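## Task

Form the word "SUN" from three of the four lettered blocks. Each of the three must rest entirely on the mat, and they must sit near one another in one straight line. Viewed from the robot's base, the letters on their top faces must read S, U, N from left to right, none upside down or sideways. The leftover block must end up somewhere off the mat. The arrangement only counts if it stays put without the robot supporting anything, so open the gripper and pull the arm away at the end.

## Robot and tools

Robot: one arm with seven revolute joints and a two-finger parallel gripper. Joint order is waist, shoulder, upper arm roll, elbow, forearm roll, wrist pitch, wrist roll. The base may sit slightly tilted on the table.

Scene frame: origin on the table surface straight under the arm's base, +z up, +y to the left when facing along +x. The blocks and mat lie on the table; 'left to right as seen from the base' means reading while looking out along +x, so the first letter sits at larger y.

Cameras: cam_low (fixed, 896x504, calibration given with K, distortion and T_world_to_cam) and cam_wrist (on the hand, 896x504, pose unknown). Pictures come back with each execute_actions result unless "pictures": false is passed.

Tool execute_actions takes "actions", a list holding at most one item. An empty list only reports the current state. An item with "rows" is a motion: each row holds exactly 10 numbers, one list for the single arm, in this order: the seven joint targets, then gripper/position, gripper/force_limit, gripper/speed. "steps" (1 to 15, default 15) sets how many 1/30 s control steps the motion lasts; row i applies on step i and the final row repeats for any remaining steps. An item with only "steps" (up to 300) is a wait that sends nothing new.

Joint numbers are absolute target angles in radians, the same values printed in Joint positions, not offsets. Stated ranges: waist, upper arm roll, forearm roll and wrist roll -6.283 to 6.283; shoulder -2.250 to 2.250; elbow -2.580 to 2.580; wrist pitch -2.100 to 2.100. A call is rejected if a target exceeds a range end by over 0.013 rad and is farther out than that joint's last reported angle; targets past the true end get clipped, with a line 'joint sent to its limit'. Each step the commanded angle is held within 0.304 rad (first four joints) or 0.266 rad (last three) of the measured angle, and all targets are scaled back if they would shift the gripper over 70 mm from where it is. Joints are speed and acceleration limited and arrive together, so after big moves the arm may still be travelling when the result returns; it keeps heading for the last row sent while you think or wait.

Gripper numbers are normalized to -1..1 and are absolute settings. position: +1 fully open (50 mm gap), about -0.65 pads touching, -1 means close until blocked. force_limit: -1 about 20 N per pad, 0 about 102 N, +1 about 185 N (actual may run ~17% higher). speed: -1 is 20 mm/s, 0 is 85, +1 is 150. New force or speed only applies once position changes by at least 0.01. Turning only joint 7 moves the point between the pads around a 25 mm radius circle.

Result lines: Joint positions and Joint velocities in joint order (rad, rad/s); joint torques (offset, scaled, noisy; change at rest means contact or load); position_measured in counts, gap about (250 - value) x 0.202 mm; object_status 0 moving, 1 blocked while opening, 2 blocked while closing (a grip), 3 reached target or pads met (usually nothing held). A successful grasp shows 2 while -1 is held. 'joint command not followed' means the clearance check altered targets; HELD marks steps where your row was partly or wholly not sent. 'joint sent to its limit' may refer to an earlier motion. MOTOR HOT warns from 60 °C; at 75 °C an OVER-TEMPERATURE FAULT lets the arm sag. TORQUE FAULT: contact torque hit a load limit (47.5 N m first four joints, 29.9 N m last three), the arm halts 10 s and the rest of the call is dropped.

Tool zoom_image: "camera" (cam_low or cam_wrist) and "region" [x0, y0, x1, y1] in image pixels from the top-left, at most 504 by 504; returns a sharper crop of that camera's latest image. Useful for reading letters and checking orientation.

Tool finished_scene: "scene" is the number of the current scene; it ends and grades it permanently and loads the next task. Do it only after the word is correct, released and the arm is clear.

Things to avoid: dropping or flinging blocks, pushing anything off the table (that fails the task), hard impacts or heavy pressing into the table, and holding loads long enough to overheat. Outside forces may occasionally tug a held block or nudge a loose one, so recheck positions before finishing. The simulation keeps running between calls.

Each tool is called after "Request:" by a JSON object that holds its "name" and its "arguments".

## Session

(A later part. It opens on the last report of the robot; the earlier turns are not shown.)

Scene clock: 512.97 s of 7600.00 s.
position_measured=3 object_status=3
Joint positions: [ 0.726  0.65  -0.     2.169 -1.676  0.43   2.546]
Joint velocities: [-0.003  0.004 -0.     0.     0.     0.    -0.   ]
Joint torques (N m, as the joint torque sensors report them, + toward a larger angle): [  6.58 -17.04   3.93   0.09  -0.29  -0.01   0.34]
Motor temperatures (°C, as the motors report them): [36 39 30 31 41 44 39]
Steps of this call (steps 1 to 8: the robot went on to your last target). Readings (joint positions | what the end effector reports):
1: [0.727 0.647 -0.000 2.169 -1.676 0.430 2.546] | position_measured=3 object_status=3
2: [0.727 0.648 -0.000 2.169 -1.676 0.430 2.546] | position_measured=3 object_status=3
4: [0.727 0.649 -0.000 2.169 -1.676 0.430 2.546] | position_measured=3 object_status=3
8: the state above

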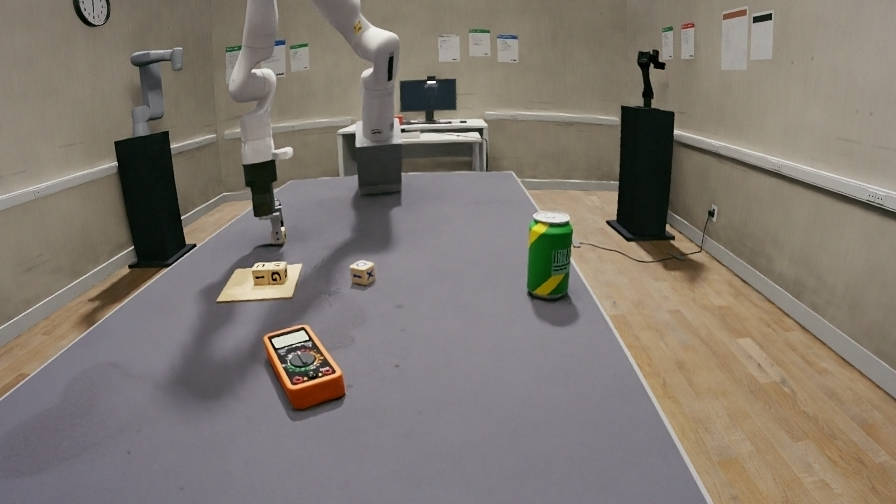

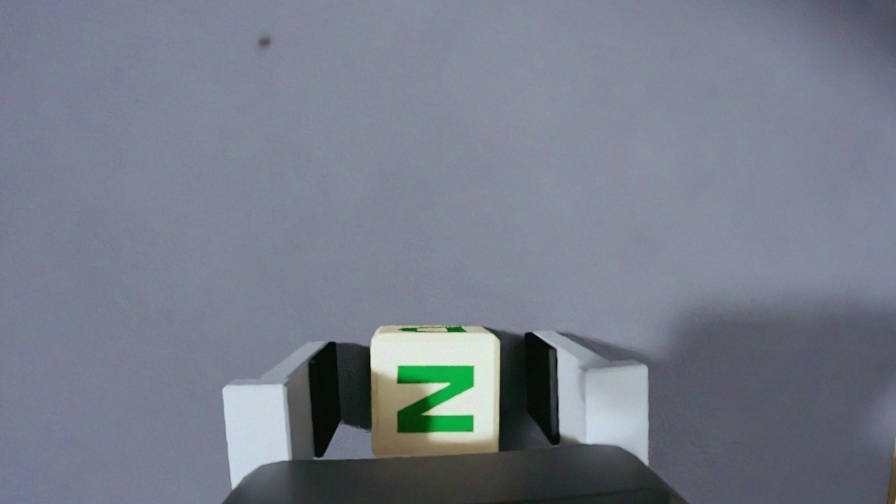

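Request:
{"name": "execute_actions", "arguments": {"actions": [{"rows": [[0.7262,0.65,0,2.1689,-1.676,0.4304,2.546,-1,-0.5,0]], "steps": 15}], "pictures": false}}

Request:
{"name": "execute_actions", "arguments": {"actions": [{"rows": [[0.747,0.601,0,2.181,-1.579,0.437,2.46,-1,-0.5,0],[0.747,0.601,0,2.181,-1.579,0.437,2.46,-1,-0.5,0],[0.747,0.601,0,2.181,-1.579,0.437,2.46,-1,-0.5,0],[0.7677,0.5526,0,2.1939,-1.482,0.4443,2.375,-1,-0.5,0],[0.7677,0.5526,0,2.1939,-1.482,0.4443,2.375,-1,-0.5,0],[0.7677,0.5526,0,2.1939,-1.482,0.4443,2.375,-1,-0.5,0],[0.81,0.45,0,2.215,-1.3,0.47,2.2,-1,-0.5,0]], "steps": 15}], "pictures": false}}

Request:
{"name": "execute_actions", "arguments": {"actions": [{"rows": [[0.67,0.46,0,1.9,-0.93,0.58,1.6,-1,-0.5,0]], "steps": 15}], "pictures": false}}

Request:
{"name": "execute_actions", "arguments": {"actions": [{"rows": [[0.53,0.50,0,1.578,-0.555,0.695,0.95,-1,-0.5,0]], "steps": 15}], "pictures": false}}

Request:
{"name": "execute_actions", "arguments": {"actions": [{"steps": 12}], "pictures": false}}

Request:
{"name": "execute_actions", "arguments": {"actions": [{"rows": [[0.5107,0.564,0,1.5665,-0.5897,0.646,0.977,-1,-0.5,0]], "steps": 15}]}}

Scene clock: 545.20 s of 7600.00 s.
position_measured=106 object_status=2
Joint positions: [ 0.726  0.65   0.     2.169 -1.676  0.43   2.546]
Joint velocities: [-0.     0.001  0.    -0.001  0.001 -0.     0.   ]
Joint torques (N m, as the joint torque sensors report them, + toward a larger angle): [  6.6  -16.71   3.78   0.02  -0.28  -0.05   0.26]
Motor temperatures (°C, as the motors report them): [36 39 30 31 41 44 39]
Steps of this call (steps 1 to 15: the robot went on to your last target; steps 16 to 90: nothing new was sent; then 28.73 s passed at rest; steps 91 to 105: all 15 steps of this action). Readings (joint positions | what the end effector reports):
91: [0.726 0.650 0.000 2.169 -1.676 0.430 2.546] | position_measured=14 object_status=0
92: [0.726 0.650 0.000 2.169 -1.676 0.430 2.546] | position_measured=28 object_status=0
94: [0.726 0.650 0.000 2.169 -1.676 0.430 2.546] | position_measured=56 object_status=0
98: [0.726 0.650 0.000 2.169 -1.676 0.430 2.546] | position_measured=106 object_status=0
105: the state above

Scene clock: 545.70 s of 7600.00 s.
position_measured=106 object_status=2
Joint positions: [ 0.807  0.457  0.001  2.215 -1.301  0.47   2.201]
Joint velocities: [ 0.016 -0.028 -0.01   0.016  0.043  0.008 -0.041]
Joint torques (N m, as the joint torque sensors report them, + toward a larger angle): [  5.99 -15.11   4.29  -1.99  -0.52   0.07   0.35]
Motor temperatures (°C, as the motors report them): [36 39 30 31 41 44 39]
Steps of this call (steps 1 to 15: all 15 steps of this action). Readings (joint positions | what the end effector reports):
1: [0.727 0.648 -0.000 2.169 -1.674 0.430 2.545] | position_measured=106 object_status=2
2: [0.730 0.642 -0.000 2.171 -1.665 0.431 2.536] | position_measured=106 object_status=2
4: [0.741 0.615 -0.001 2.177 -1.618 0.434 2.494] | position_measured=106 object_status=2
8: [0.769 0.549 -0.000 2.194 -1.484 0.445 2.376] | position_measured=106 object_status=2
15: the state above

Scene clock: 546.20 s of 7600.00 s.
position_measured=106 object_status=2
Joint positions: [ 0.686  0.459 -0.     1.932 -0.976  0.569  1.779]
Joint velocities: [-0.116  0.007  0.004 -0.26   0.373  0.091 -1.216]
Joint torques (N m, as the joint torque sensors report them, + toward a larger angle): [  6.93 -17.75   4.2   -2.95  -0.45  -0.1    0.09]
Motor temperatures (°C, as the motors report them): [36 39 30 31 41 44 39]
Steps of this call (steps 1 to 15: all 15 steps of this action). Readings (joint positions | what the end effector reports):
1: [0.807 0.456 0.000 2.214 -1.299 0.470 2.200] | position_measured=106 object_status=2
2: [0.803 0.456 0.001 2.209 -1.295 0.472 2.195] | position_measured=106 object_status=2
4: [0.790 0.457 0.001 2.183 -1.271 0.481 2.172] | position_measured=106 object_status=2
8: [0.739 0.459 0.001 2.068 -1.162 0.522 2.062] | position_measured=106 object_status=2
15: the state above

Scene clock: 546.70 s of 7600.00 s.
position_measured=106 object_status=2
Joint positions: [ 0.544  0.495 -0.     1.607 -0.596  0.685  1.223]
Joint velocities: [-0.095  0.032  0.002 -0.219  0.313  0.077 -1.215]
Joint torques (N m, as the joint torque sensors report them, + toward a larger angle): [  6.76 -21.94   4.09  -4.97  -0.49   0.23   0.32]
Motor temperatures (°C, as the motors report them): [36 39 30 31 41 44 39]
Steps of this call (steps 1 to 15: all 15 steps of this action). Readings (joint positions | what the end effector reports):
1: [0.681 0.459 -0.000 1.923 -0.963 0.572 1.738] | position_measured=106 object_status=2
2: [0.675 0.460 0.001 1.911 -0.948 0.576 1.699] | position_measured=106 object_status=2
4: [0.654 0.465 0.002 1.871 -0.904 0.592 1.639] | position_measured=106 object_status=2
8: [0.594 0.481 -0.000 1.735 -0.770 0.641 1.507] | position_measured=106 object_status=2
15: the state above

Scene clock: 547.10 s of 7600.00 s.
position_measured=106 object_status=2
Joint positions: [ 0.53   0.5   -0.     1.578 -0.555  0.695  0.95 ]
Joint velocities: [-0.001  0.002  0.001 -0.001 -0.     0.     0.001]
Joint torques (N m, as the joint torque sensors report them, + toward a larger angle): [  6.94 -22.97   3.9   -6.02  -0.35  -0.09   0.26]
Motor temperatures (°C, as the motors report them): [36 39 30 31 41 44 39]
Steps of this call (steps 1 to 12: the robot went on to your last target). Readings (joint positions | what the end effector reports):
1: [0.541 0.496 -0.000 1.600 -0.587 0.687 1.183] | position_measured=106 object_status=2
2: [0.539 0.497 -0.000 1.595 -0.580 0.689 1.142] | position_measured=106 object_status=2
4: [0.535 0.498 -0.000 1.587 -0.568 0.692 1.061] | position_measured=106 object_status=2
8: [0.531 0.499 -0.000 1.578 -0.555 0.695 0.954] | position_measured=106 object_status=2
12: the state above

Scene clock: 547.60 s of 7600.00 s.
position_measured=106 object_status=2
Joint positions: [ 0.511  0.564 -0.     1.567 -0.59   0.646  0.977]
Joint velocities: [-0.005  0.005 -0.001  0.001  0.     0.    -0.001]
Joint torques (N m, as the joint torque sensors report them, + toward a larger angle): [  6.63 -23.24   3.86  -5.6   -0.36  -0.03   0.31]
Motor temperatures (°C, as the motors report them): [36 39 30 31 41 44 39]
Steps of this call (steps 1 to 15: all 15 steps of this action). Readings (joint positions | what the end effector reports):
1: [0.530 0.501 0.000 1.578 -0.555 0.695 0.950] | position_measured=106 object_status=2
2: [0.528 0.508 0.001 1.576 -0.558 0.691 0.952] | position_measured=106 object_status=2
4: [0.519 0.535 0.001 1.571 -0.571 0.672 0.963] | position_measured=106 object_status=2
8: [0.512 0.561 -0.001 1.568 -0.589 0.647 0.977] | position_measured=106 object_status=2
15: the state above

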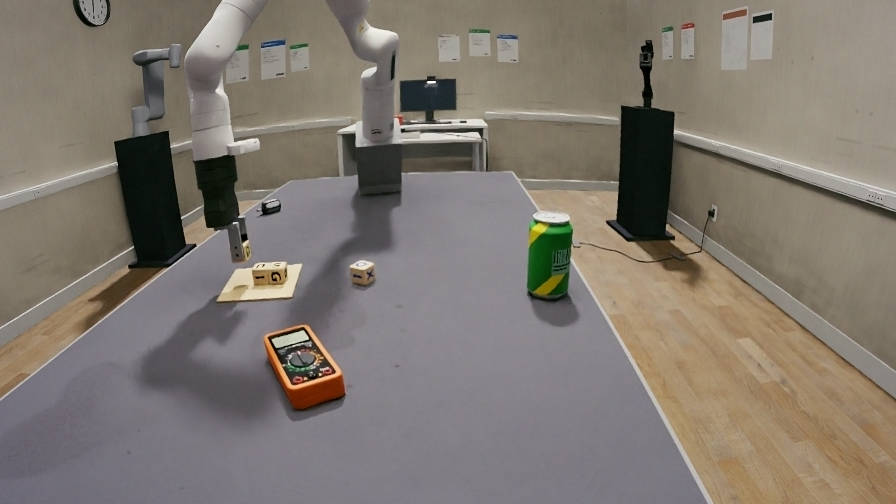

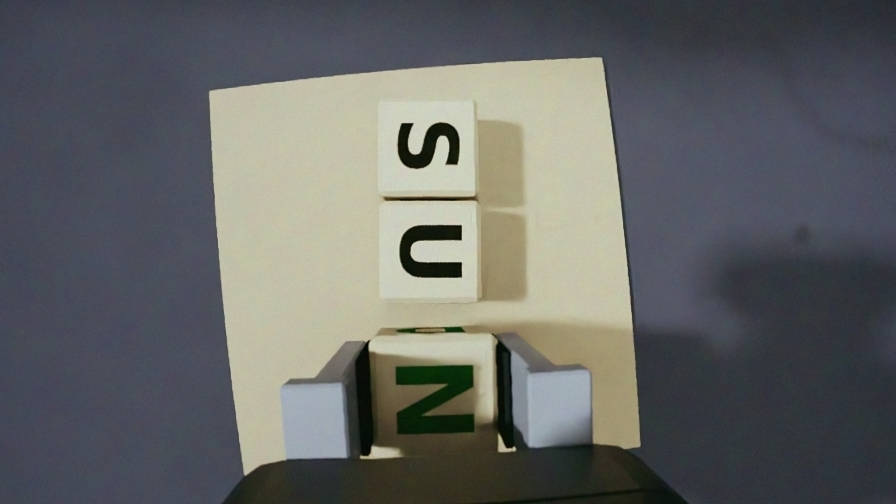

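Request:
{"name": "execute_actions", "arguments": {"actions": [{"rows": [[0.5035,0.583,0,1.5626,-0.599,0.63,0.983,-1,-0.5,0],[0.5035,0.583,0,1.5626,-0.599,0.63,0.983,-1,-0.5,0],[0.5035,0.583,0,1.5626,-0.599,0.63,0.983,-1,-0.5,0],[0.496,0.602,0,1.559,-0.608,0.615,0.99,-1,-0.5,0],[0.496,0.602,0,1.559,-0.608,0.615,0.99,-1,-0.5,0],[0.496,0.602,0,1.559,-0.608,0.615,0.99,-1,-0.5,0],[0.489,0.62,0,1.555,-0.617,0.599,0.996,-1,-0.5,0],[0.489,0.62,0,1.555,-0.617,0.599,0.996,-1,-0.5,0],[0.489,0.62,0,1.555,-0.617,0.599,0.996,-1,-0.5,0],[0.482,0.6393,0,1.551,-0.6262,0.5835,1.002,-1,-0.5,0]], "steps": 15}], "pictures": false}}

Request:
{"name": "execute_actions", "arguments": {"actions": [{"steps": 8}]}}

Scene clock: 565.40 s of 7600.00 s.
position_measured=106 object_status=2
Joint positions: [ 0.483  0.637 -0.     1.552 -0.626  0.584  1.002]
Joint velocities: [-0.006  0.016  0.005 -0.009 -0.008 -0.013  0.003]
Joint torques (N m, as the joint torque sensors report them, + toward a larger angle): [  6.92 -22.69   3.6   -4.87  -0.06   0.13   0.33]
Motor temperatures (°C, as the motors report them): [36 39 30 31 41 44 39]
Steps of this call (steps 1 to 15: the robot went on to your last target; steps 16 to 90: nothing new was sent; then 14.30 s passed at rest; steps 91 to 105: all 15 steps of this action). Readings (joint positions | what the end effector reports):
91: [0.510 0.565 0.000 1.566 -0.590 0.645 0.977] | position_measured=106 object_status=2
92: [0.508 0.571 0.001 1.564 -0.592 0.641 0.979] | position_measured=106 object_status=2
94: [0.504 0.583 0.000 1.563 -0.598 0.632 0.982] | position_measured=106 object_status=2
98: [0.494 0.607 0.000 1.558 -0.610 0.611 0.992] | position_measured=106 object_status=2
105: the state above

Scene clock: 565.67 s of 7600.00 s.
position_measured=106 object_status=2
Joint positions: [ 0.482  0.639 -0.     1.551 -0.626  0.584  1.002]
Joint velocities: [ 0.001  0.002  0.    -0.    -0.    -0.     0.001]
Joint torques (N m, as the joint torque sensors report them, + toward a larger angle): [  6.6  -23.47   3.64  -4.98  -0.34  -0.12   0.37]
Motor temperatures (°C, as the motors report them): [36 39 30 31 41 44 39]
Steps of this call (steps 1 to 8: the robot went on to your last target). Readings (joint positions | what the end effector reports):
1: [0.483 0.638 -0.000 1.551 -0.626 0.584 1.002] | position_measured=106 object_status=2
2: [0.482 0.638 -0.000 1.551 -0.626 0.584 1.002] | position_measured=106 object_status=2
4: [0.482 0.639 0.000 1.551 -0.626 0.583 1.002] | position_measured=106 object_status=2
8: the state above

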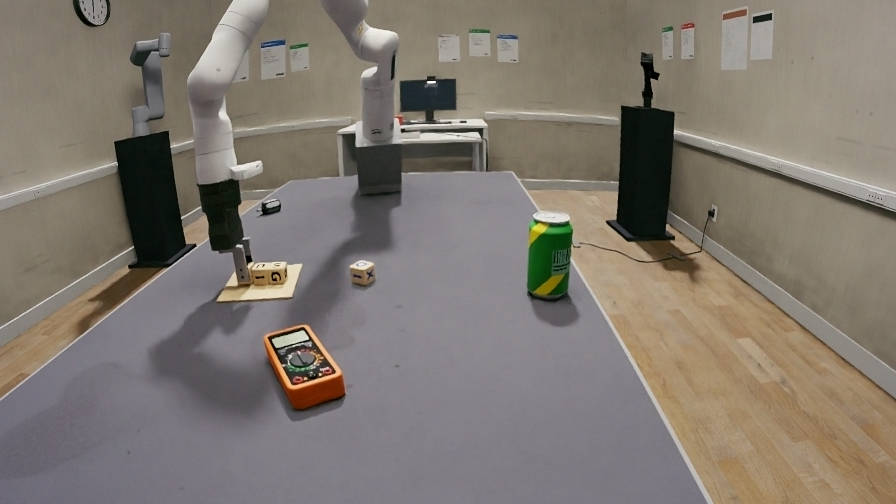

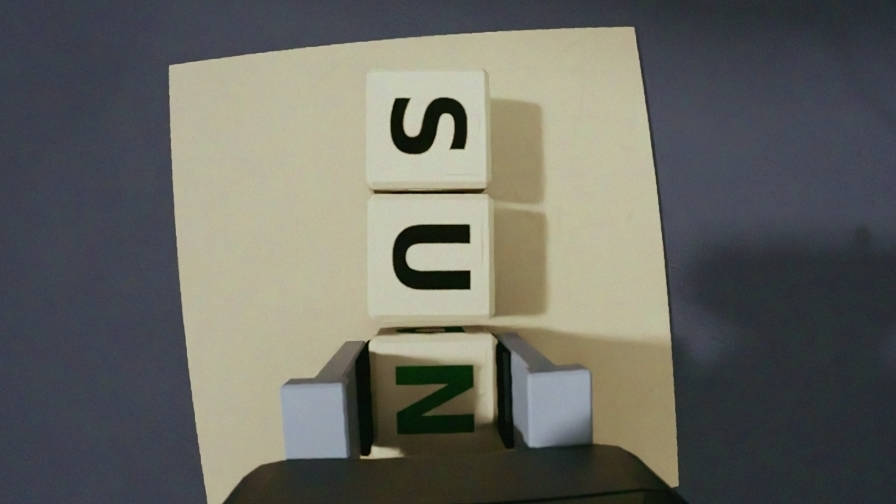

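Request:
{"name": "execute_actions", "arguments": {"actions": [{"rows": [[0.478,0.6393,0,1.552,-0.6262,0.5835,1.002,-1,-0.5,0],[0.478,0.6393,0,1.552,-0.6262,0.5835,1.002,-1,-0.5,0],[0.478,0.6393,0,1.552,-0.6262,0.5835,1.002,-1,-0.5,0],[0.478,0.6393,0,1.552,-0.6262,0.5835,1.002,-1,-0.5,0],[0.4767,0.6435,0,1.552,-0.628,0.58,1.003,-1,-0.5,0]], "steps": 15}], "pictures": false}}

Request:
{"name": "execute_actions", "arguments": {"actions": [{"rows": [[0.4767,0.6435,0,1.552,-0.628,0.58,1.003,1,-0.5,-0.5]], "steps": 15}]}}

Request:
{"name": "execute_actions", "arguments": {"actions": [{"rows": [[0.505,0.568,0,1.5675,-0.59,0.643,0.977,1,-0.5,-0.5],[0.505,0.568,0,1.5675,-0.59,0.643,0.977,1,-0.5,-0.5],[0.505,0.568,0,1.5675,-0.59,0.643,0.977,1,-0.5,-0.5],[0.505,0.568,0,1.5675,-0.59,0.643,0.977,1,-0.5,-0.5],[0.505,0.568,0,1.5675,-0.59,0.643,0.977,1,-0.5,-0.5],[0.56,0.35,0,1.6,-0.5,0.8,0.92,1,-0.5,-0.5]], "steps": 15}], "pictures": false}}

Request:
{"name": "execute_actions", "arguments": {"actions": [{"steps": 15}]}}

Scene clock: 579.33 s of 7600.00 s.
position_measured=106 object_status=2
Joint positions: [ 0.477  0.643  0.     1.552 -0.628  0.58   1.003]
Joint velocities: [-0.001 -0.    -0.     0.     0.001 -0.     0.001]
Joint torques (N m, as the joint torque sensors report them, + toward a larger angle): [  6.43 -22.67   3.57  -5.07  -0.4   -0.27   0.37]
Motor temperatures (°C, as the motors report them): [36 39 30 31 41 44 39]
Steps of this call (steps 1 to 15: the robot went on to your last target; steps 16 to 90: nothing new was sent; then 10.17 s passed at rest; steps 91 to 105: all 15 steps of this action). Readings (joint positions | what the end effector reports):
91: [0.481 0.639 0.000 1.551 -0.626 0.583 1.002] | position_measured=106 object_status=2
92: [0.480 0.639 0.001 1.551 -0.626 0.583 1.002] | position_measured=106 object_status=2
94: [0.478 0.639 -0.000 1.552 -0.626 0.584 1.002] | position_measured=106 object_status=2
98: [0.477 0.643 -0.000 1.552 -0.628 0.581 1.003] | position_measured=106 object_status=2
105: the state above

Scene clock: 579.83 s of 7600.00 s.
position_measured=3 object_status=0
Joint positions: [ 0.477  0.643 -0.     1.552 -0.628  0.58   1.003]
Joint velocities: [-0.001  0.    -0.001 -0.001  0.001 -0.    -0.   ]
Joint torques (N m, as the joint torque sensors report them, + toward a larger angle): [  6.56 -23.08   3.65  -4.87  -0.3   -0.08   0.36]
Motor temperatures (°C, as the motors report them): [36 39 30 31 41 44 39]
Steps of this call (steps 1 to 15: all 15 steps of this action). Readings (joint positions | what the end effector reports):
1: [0.477 0.643 0.000 1.552 -0.628 0.580 1.003] | position_measured=100 object_status=0
2: [0.477 0.643 0.000 1.552 -0.628 0.580 1.003] | position_measured=91 object_status=0
4: [0.477 0.643 0.000 1.552 -0.628 0.580 1.003] | position_measured=74 object_status=0
8: [0.477 0.643 -0.000 1.552 -0.628 0.580 1.003] | position_measured=39 object_status=0
15: the state above

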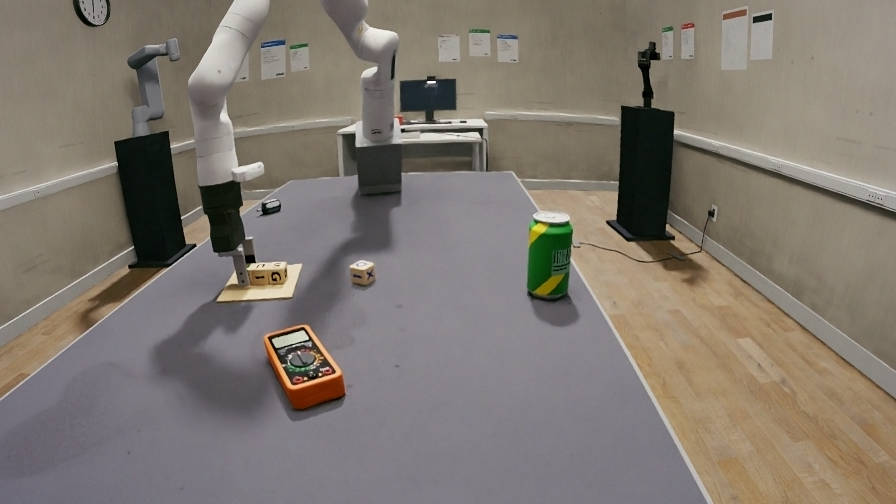

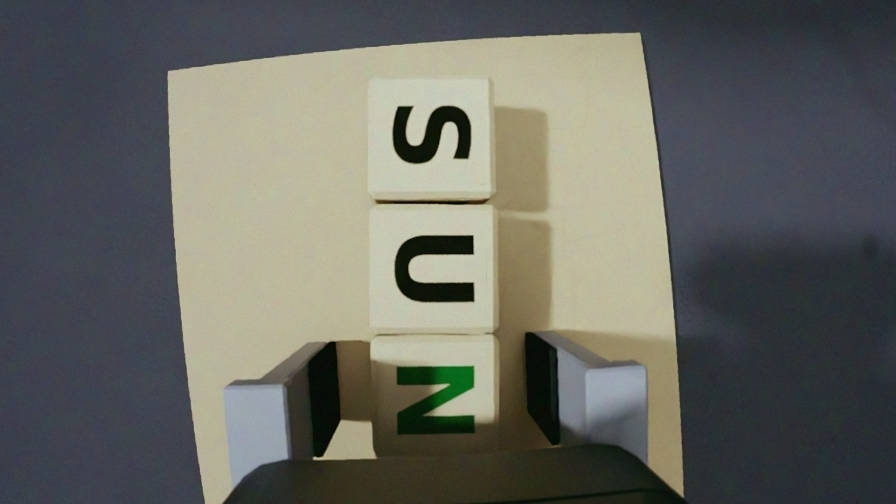

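Scene clock: 580.33 s of 7600.00 s.
position_measured=3 object_status=3
Joint positions: [ 0.555  0.371  0.001  1.596 -0.508  0.787  0.925]
Joint velocities: [ 0.088 -0.355  0.004  0.055  0.168  0.292 -0.105]
Joint torques (N m, as the joint torque sensors report them, + toward a larger angle): [  5.31 -16.82   3.48  -5.98  -0.11   0.06   0.53]
Motor temperatures (°C, as the motors report them): [36 39 30 31 41 44 39]
Steps of this call (steps 1 to 15: all 15 steps of this action). Readings (joint positions | what the end effector reports):
1: [0.477 0.642 -0.000 1.552 -0.628 0.581 1.003] | position_measured=3 object_status=0
2: [0.480 0.636 -0.001 1.554 -0.625 0.585 1.001] | position_measured=3 object_status=0
4: [0.491 0.607 -0.001 1.560 -0.612 0.607 0.992] | position_measured=3 object_status=3
8: [0.514 0.537 -0.000 1.573 -0.577 0.664 0.969] | position_measured=3 object_status=3
15: the state above

Scene clock: 580.83 s of 7600.00 s.
position_measured=3 object_status=3
Joint positions: [ 0.56  0.35  0.    1.6  -0.5   0.8   0.92]
Joint velocities: [ 0.002 -0.002 -0.     0.003  0.001  0.    -0.   ]
Joint torques (N m, as the joint torque sensors report them, + toward a larger angle): [  5.94 -21.47   4.06  -6.93  -0.38  -0.18   0.3 ]
Motor temperatures (°C, as the motors report them): [36 39 30 31 41 44 39]
Steps of this call (steps 1 to 15: the robot went on to your last target). Readings (joint positions | what the end effector reports):
1: [0.557 0.362 0.001 1.597 -0.503 0.794 0.922] | position_measured=3 object_status=3
2: [0.558 0.357 0.001 1.598 -0.501 0.798 0.921] | position_measured=3 object_status=3
4: [0.559 0.355 0.000 1.599 -0.500 0.800 0.920] | position_measured=3 object_status=3
8: [0.560 0.351 0.000 1.600 -0.500 0.800 0.920] | position_measured=3 object_status=3
15: the state above

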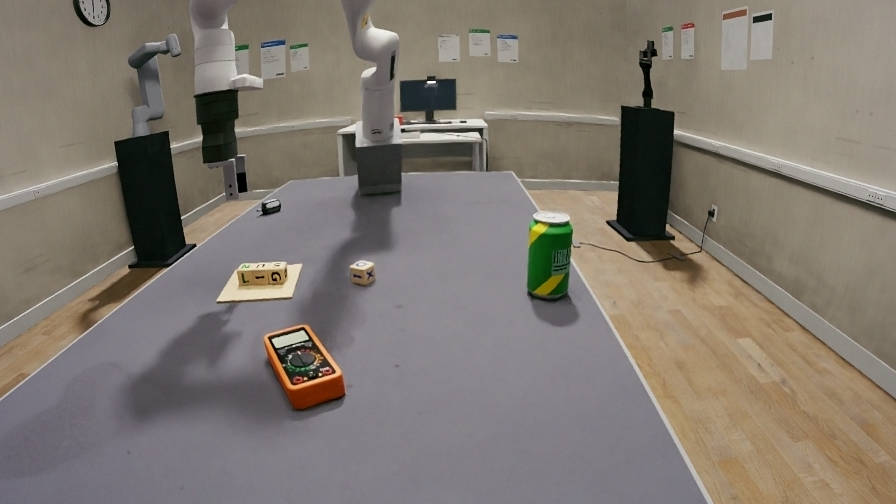

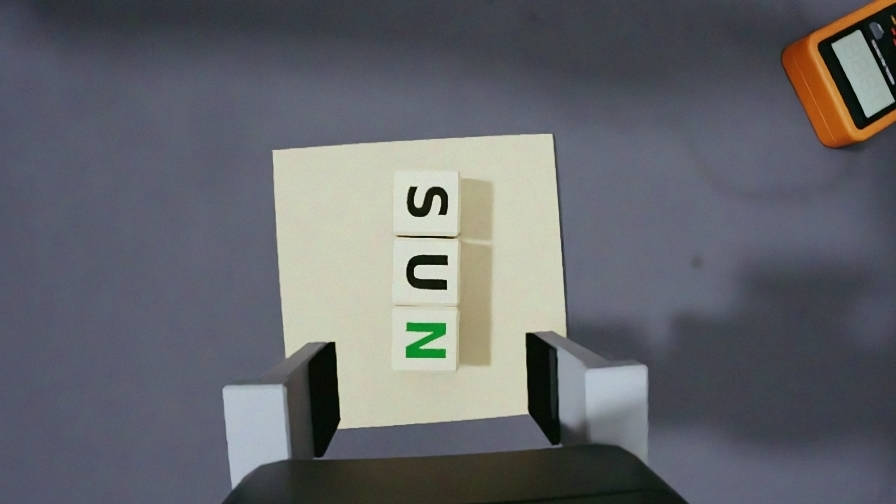

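Request:
{"name": "finished_scene", "arguments": {"scene": 1}}

The scene is finished: the task was done.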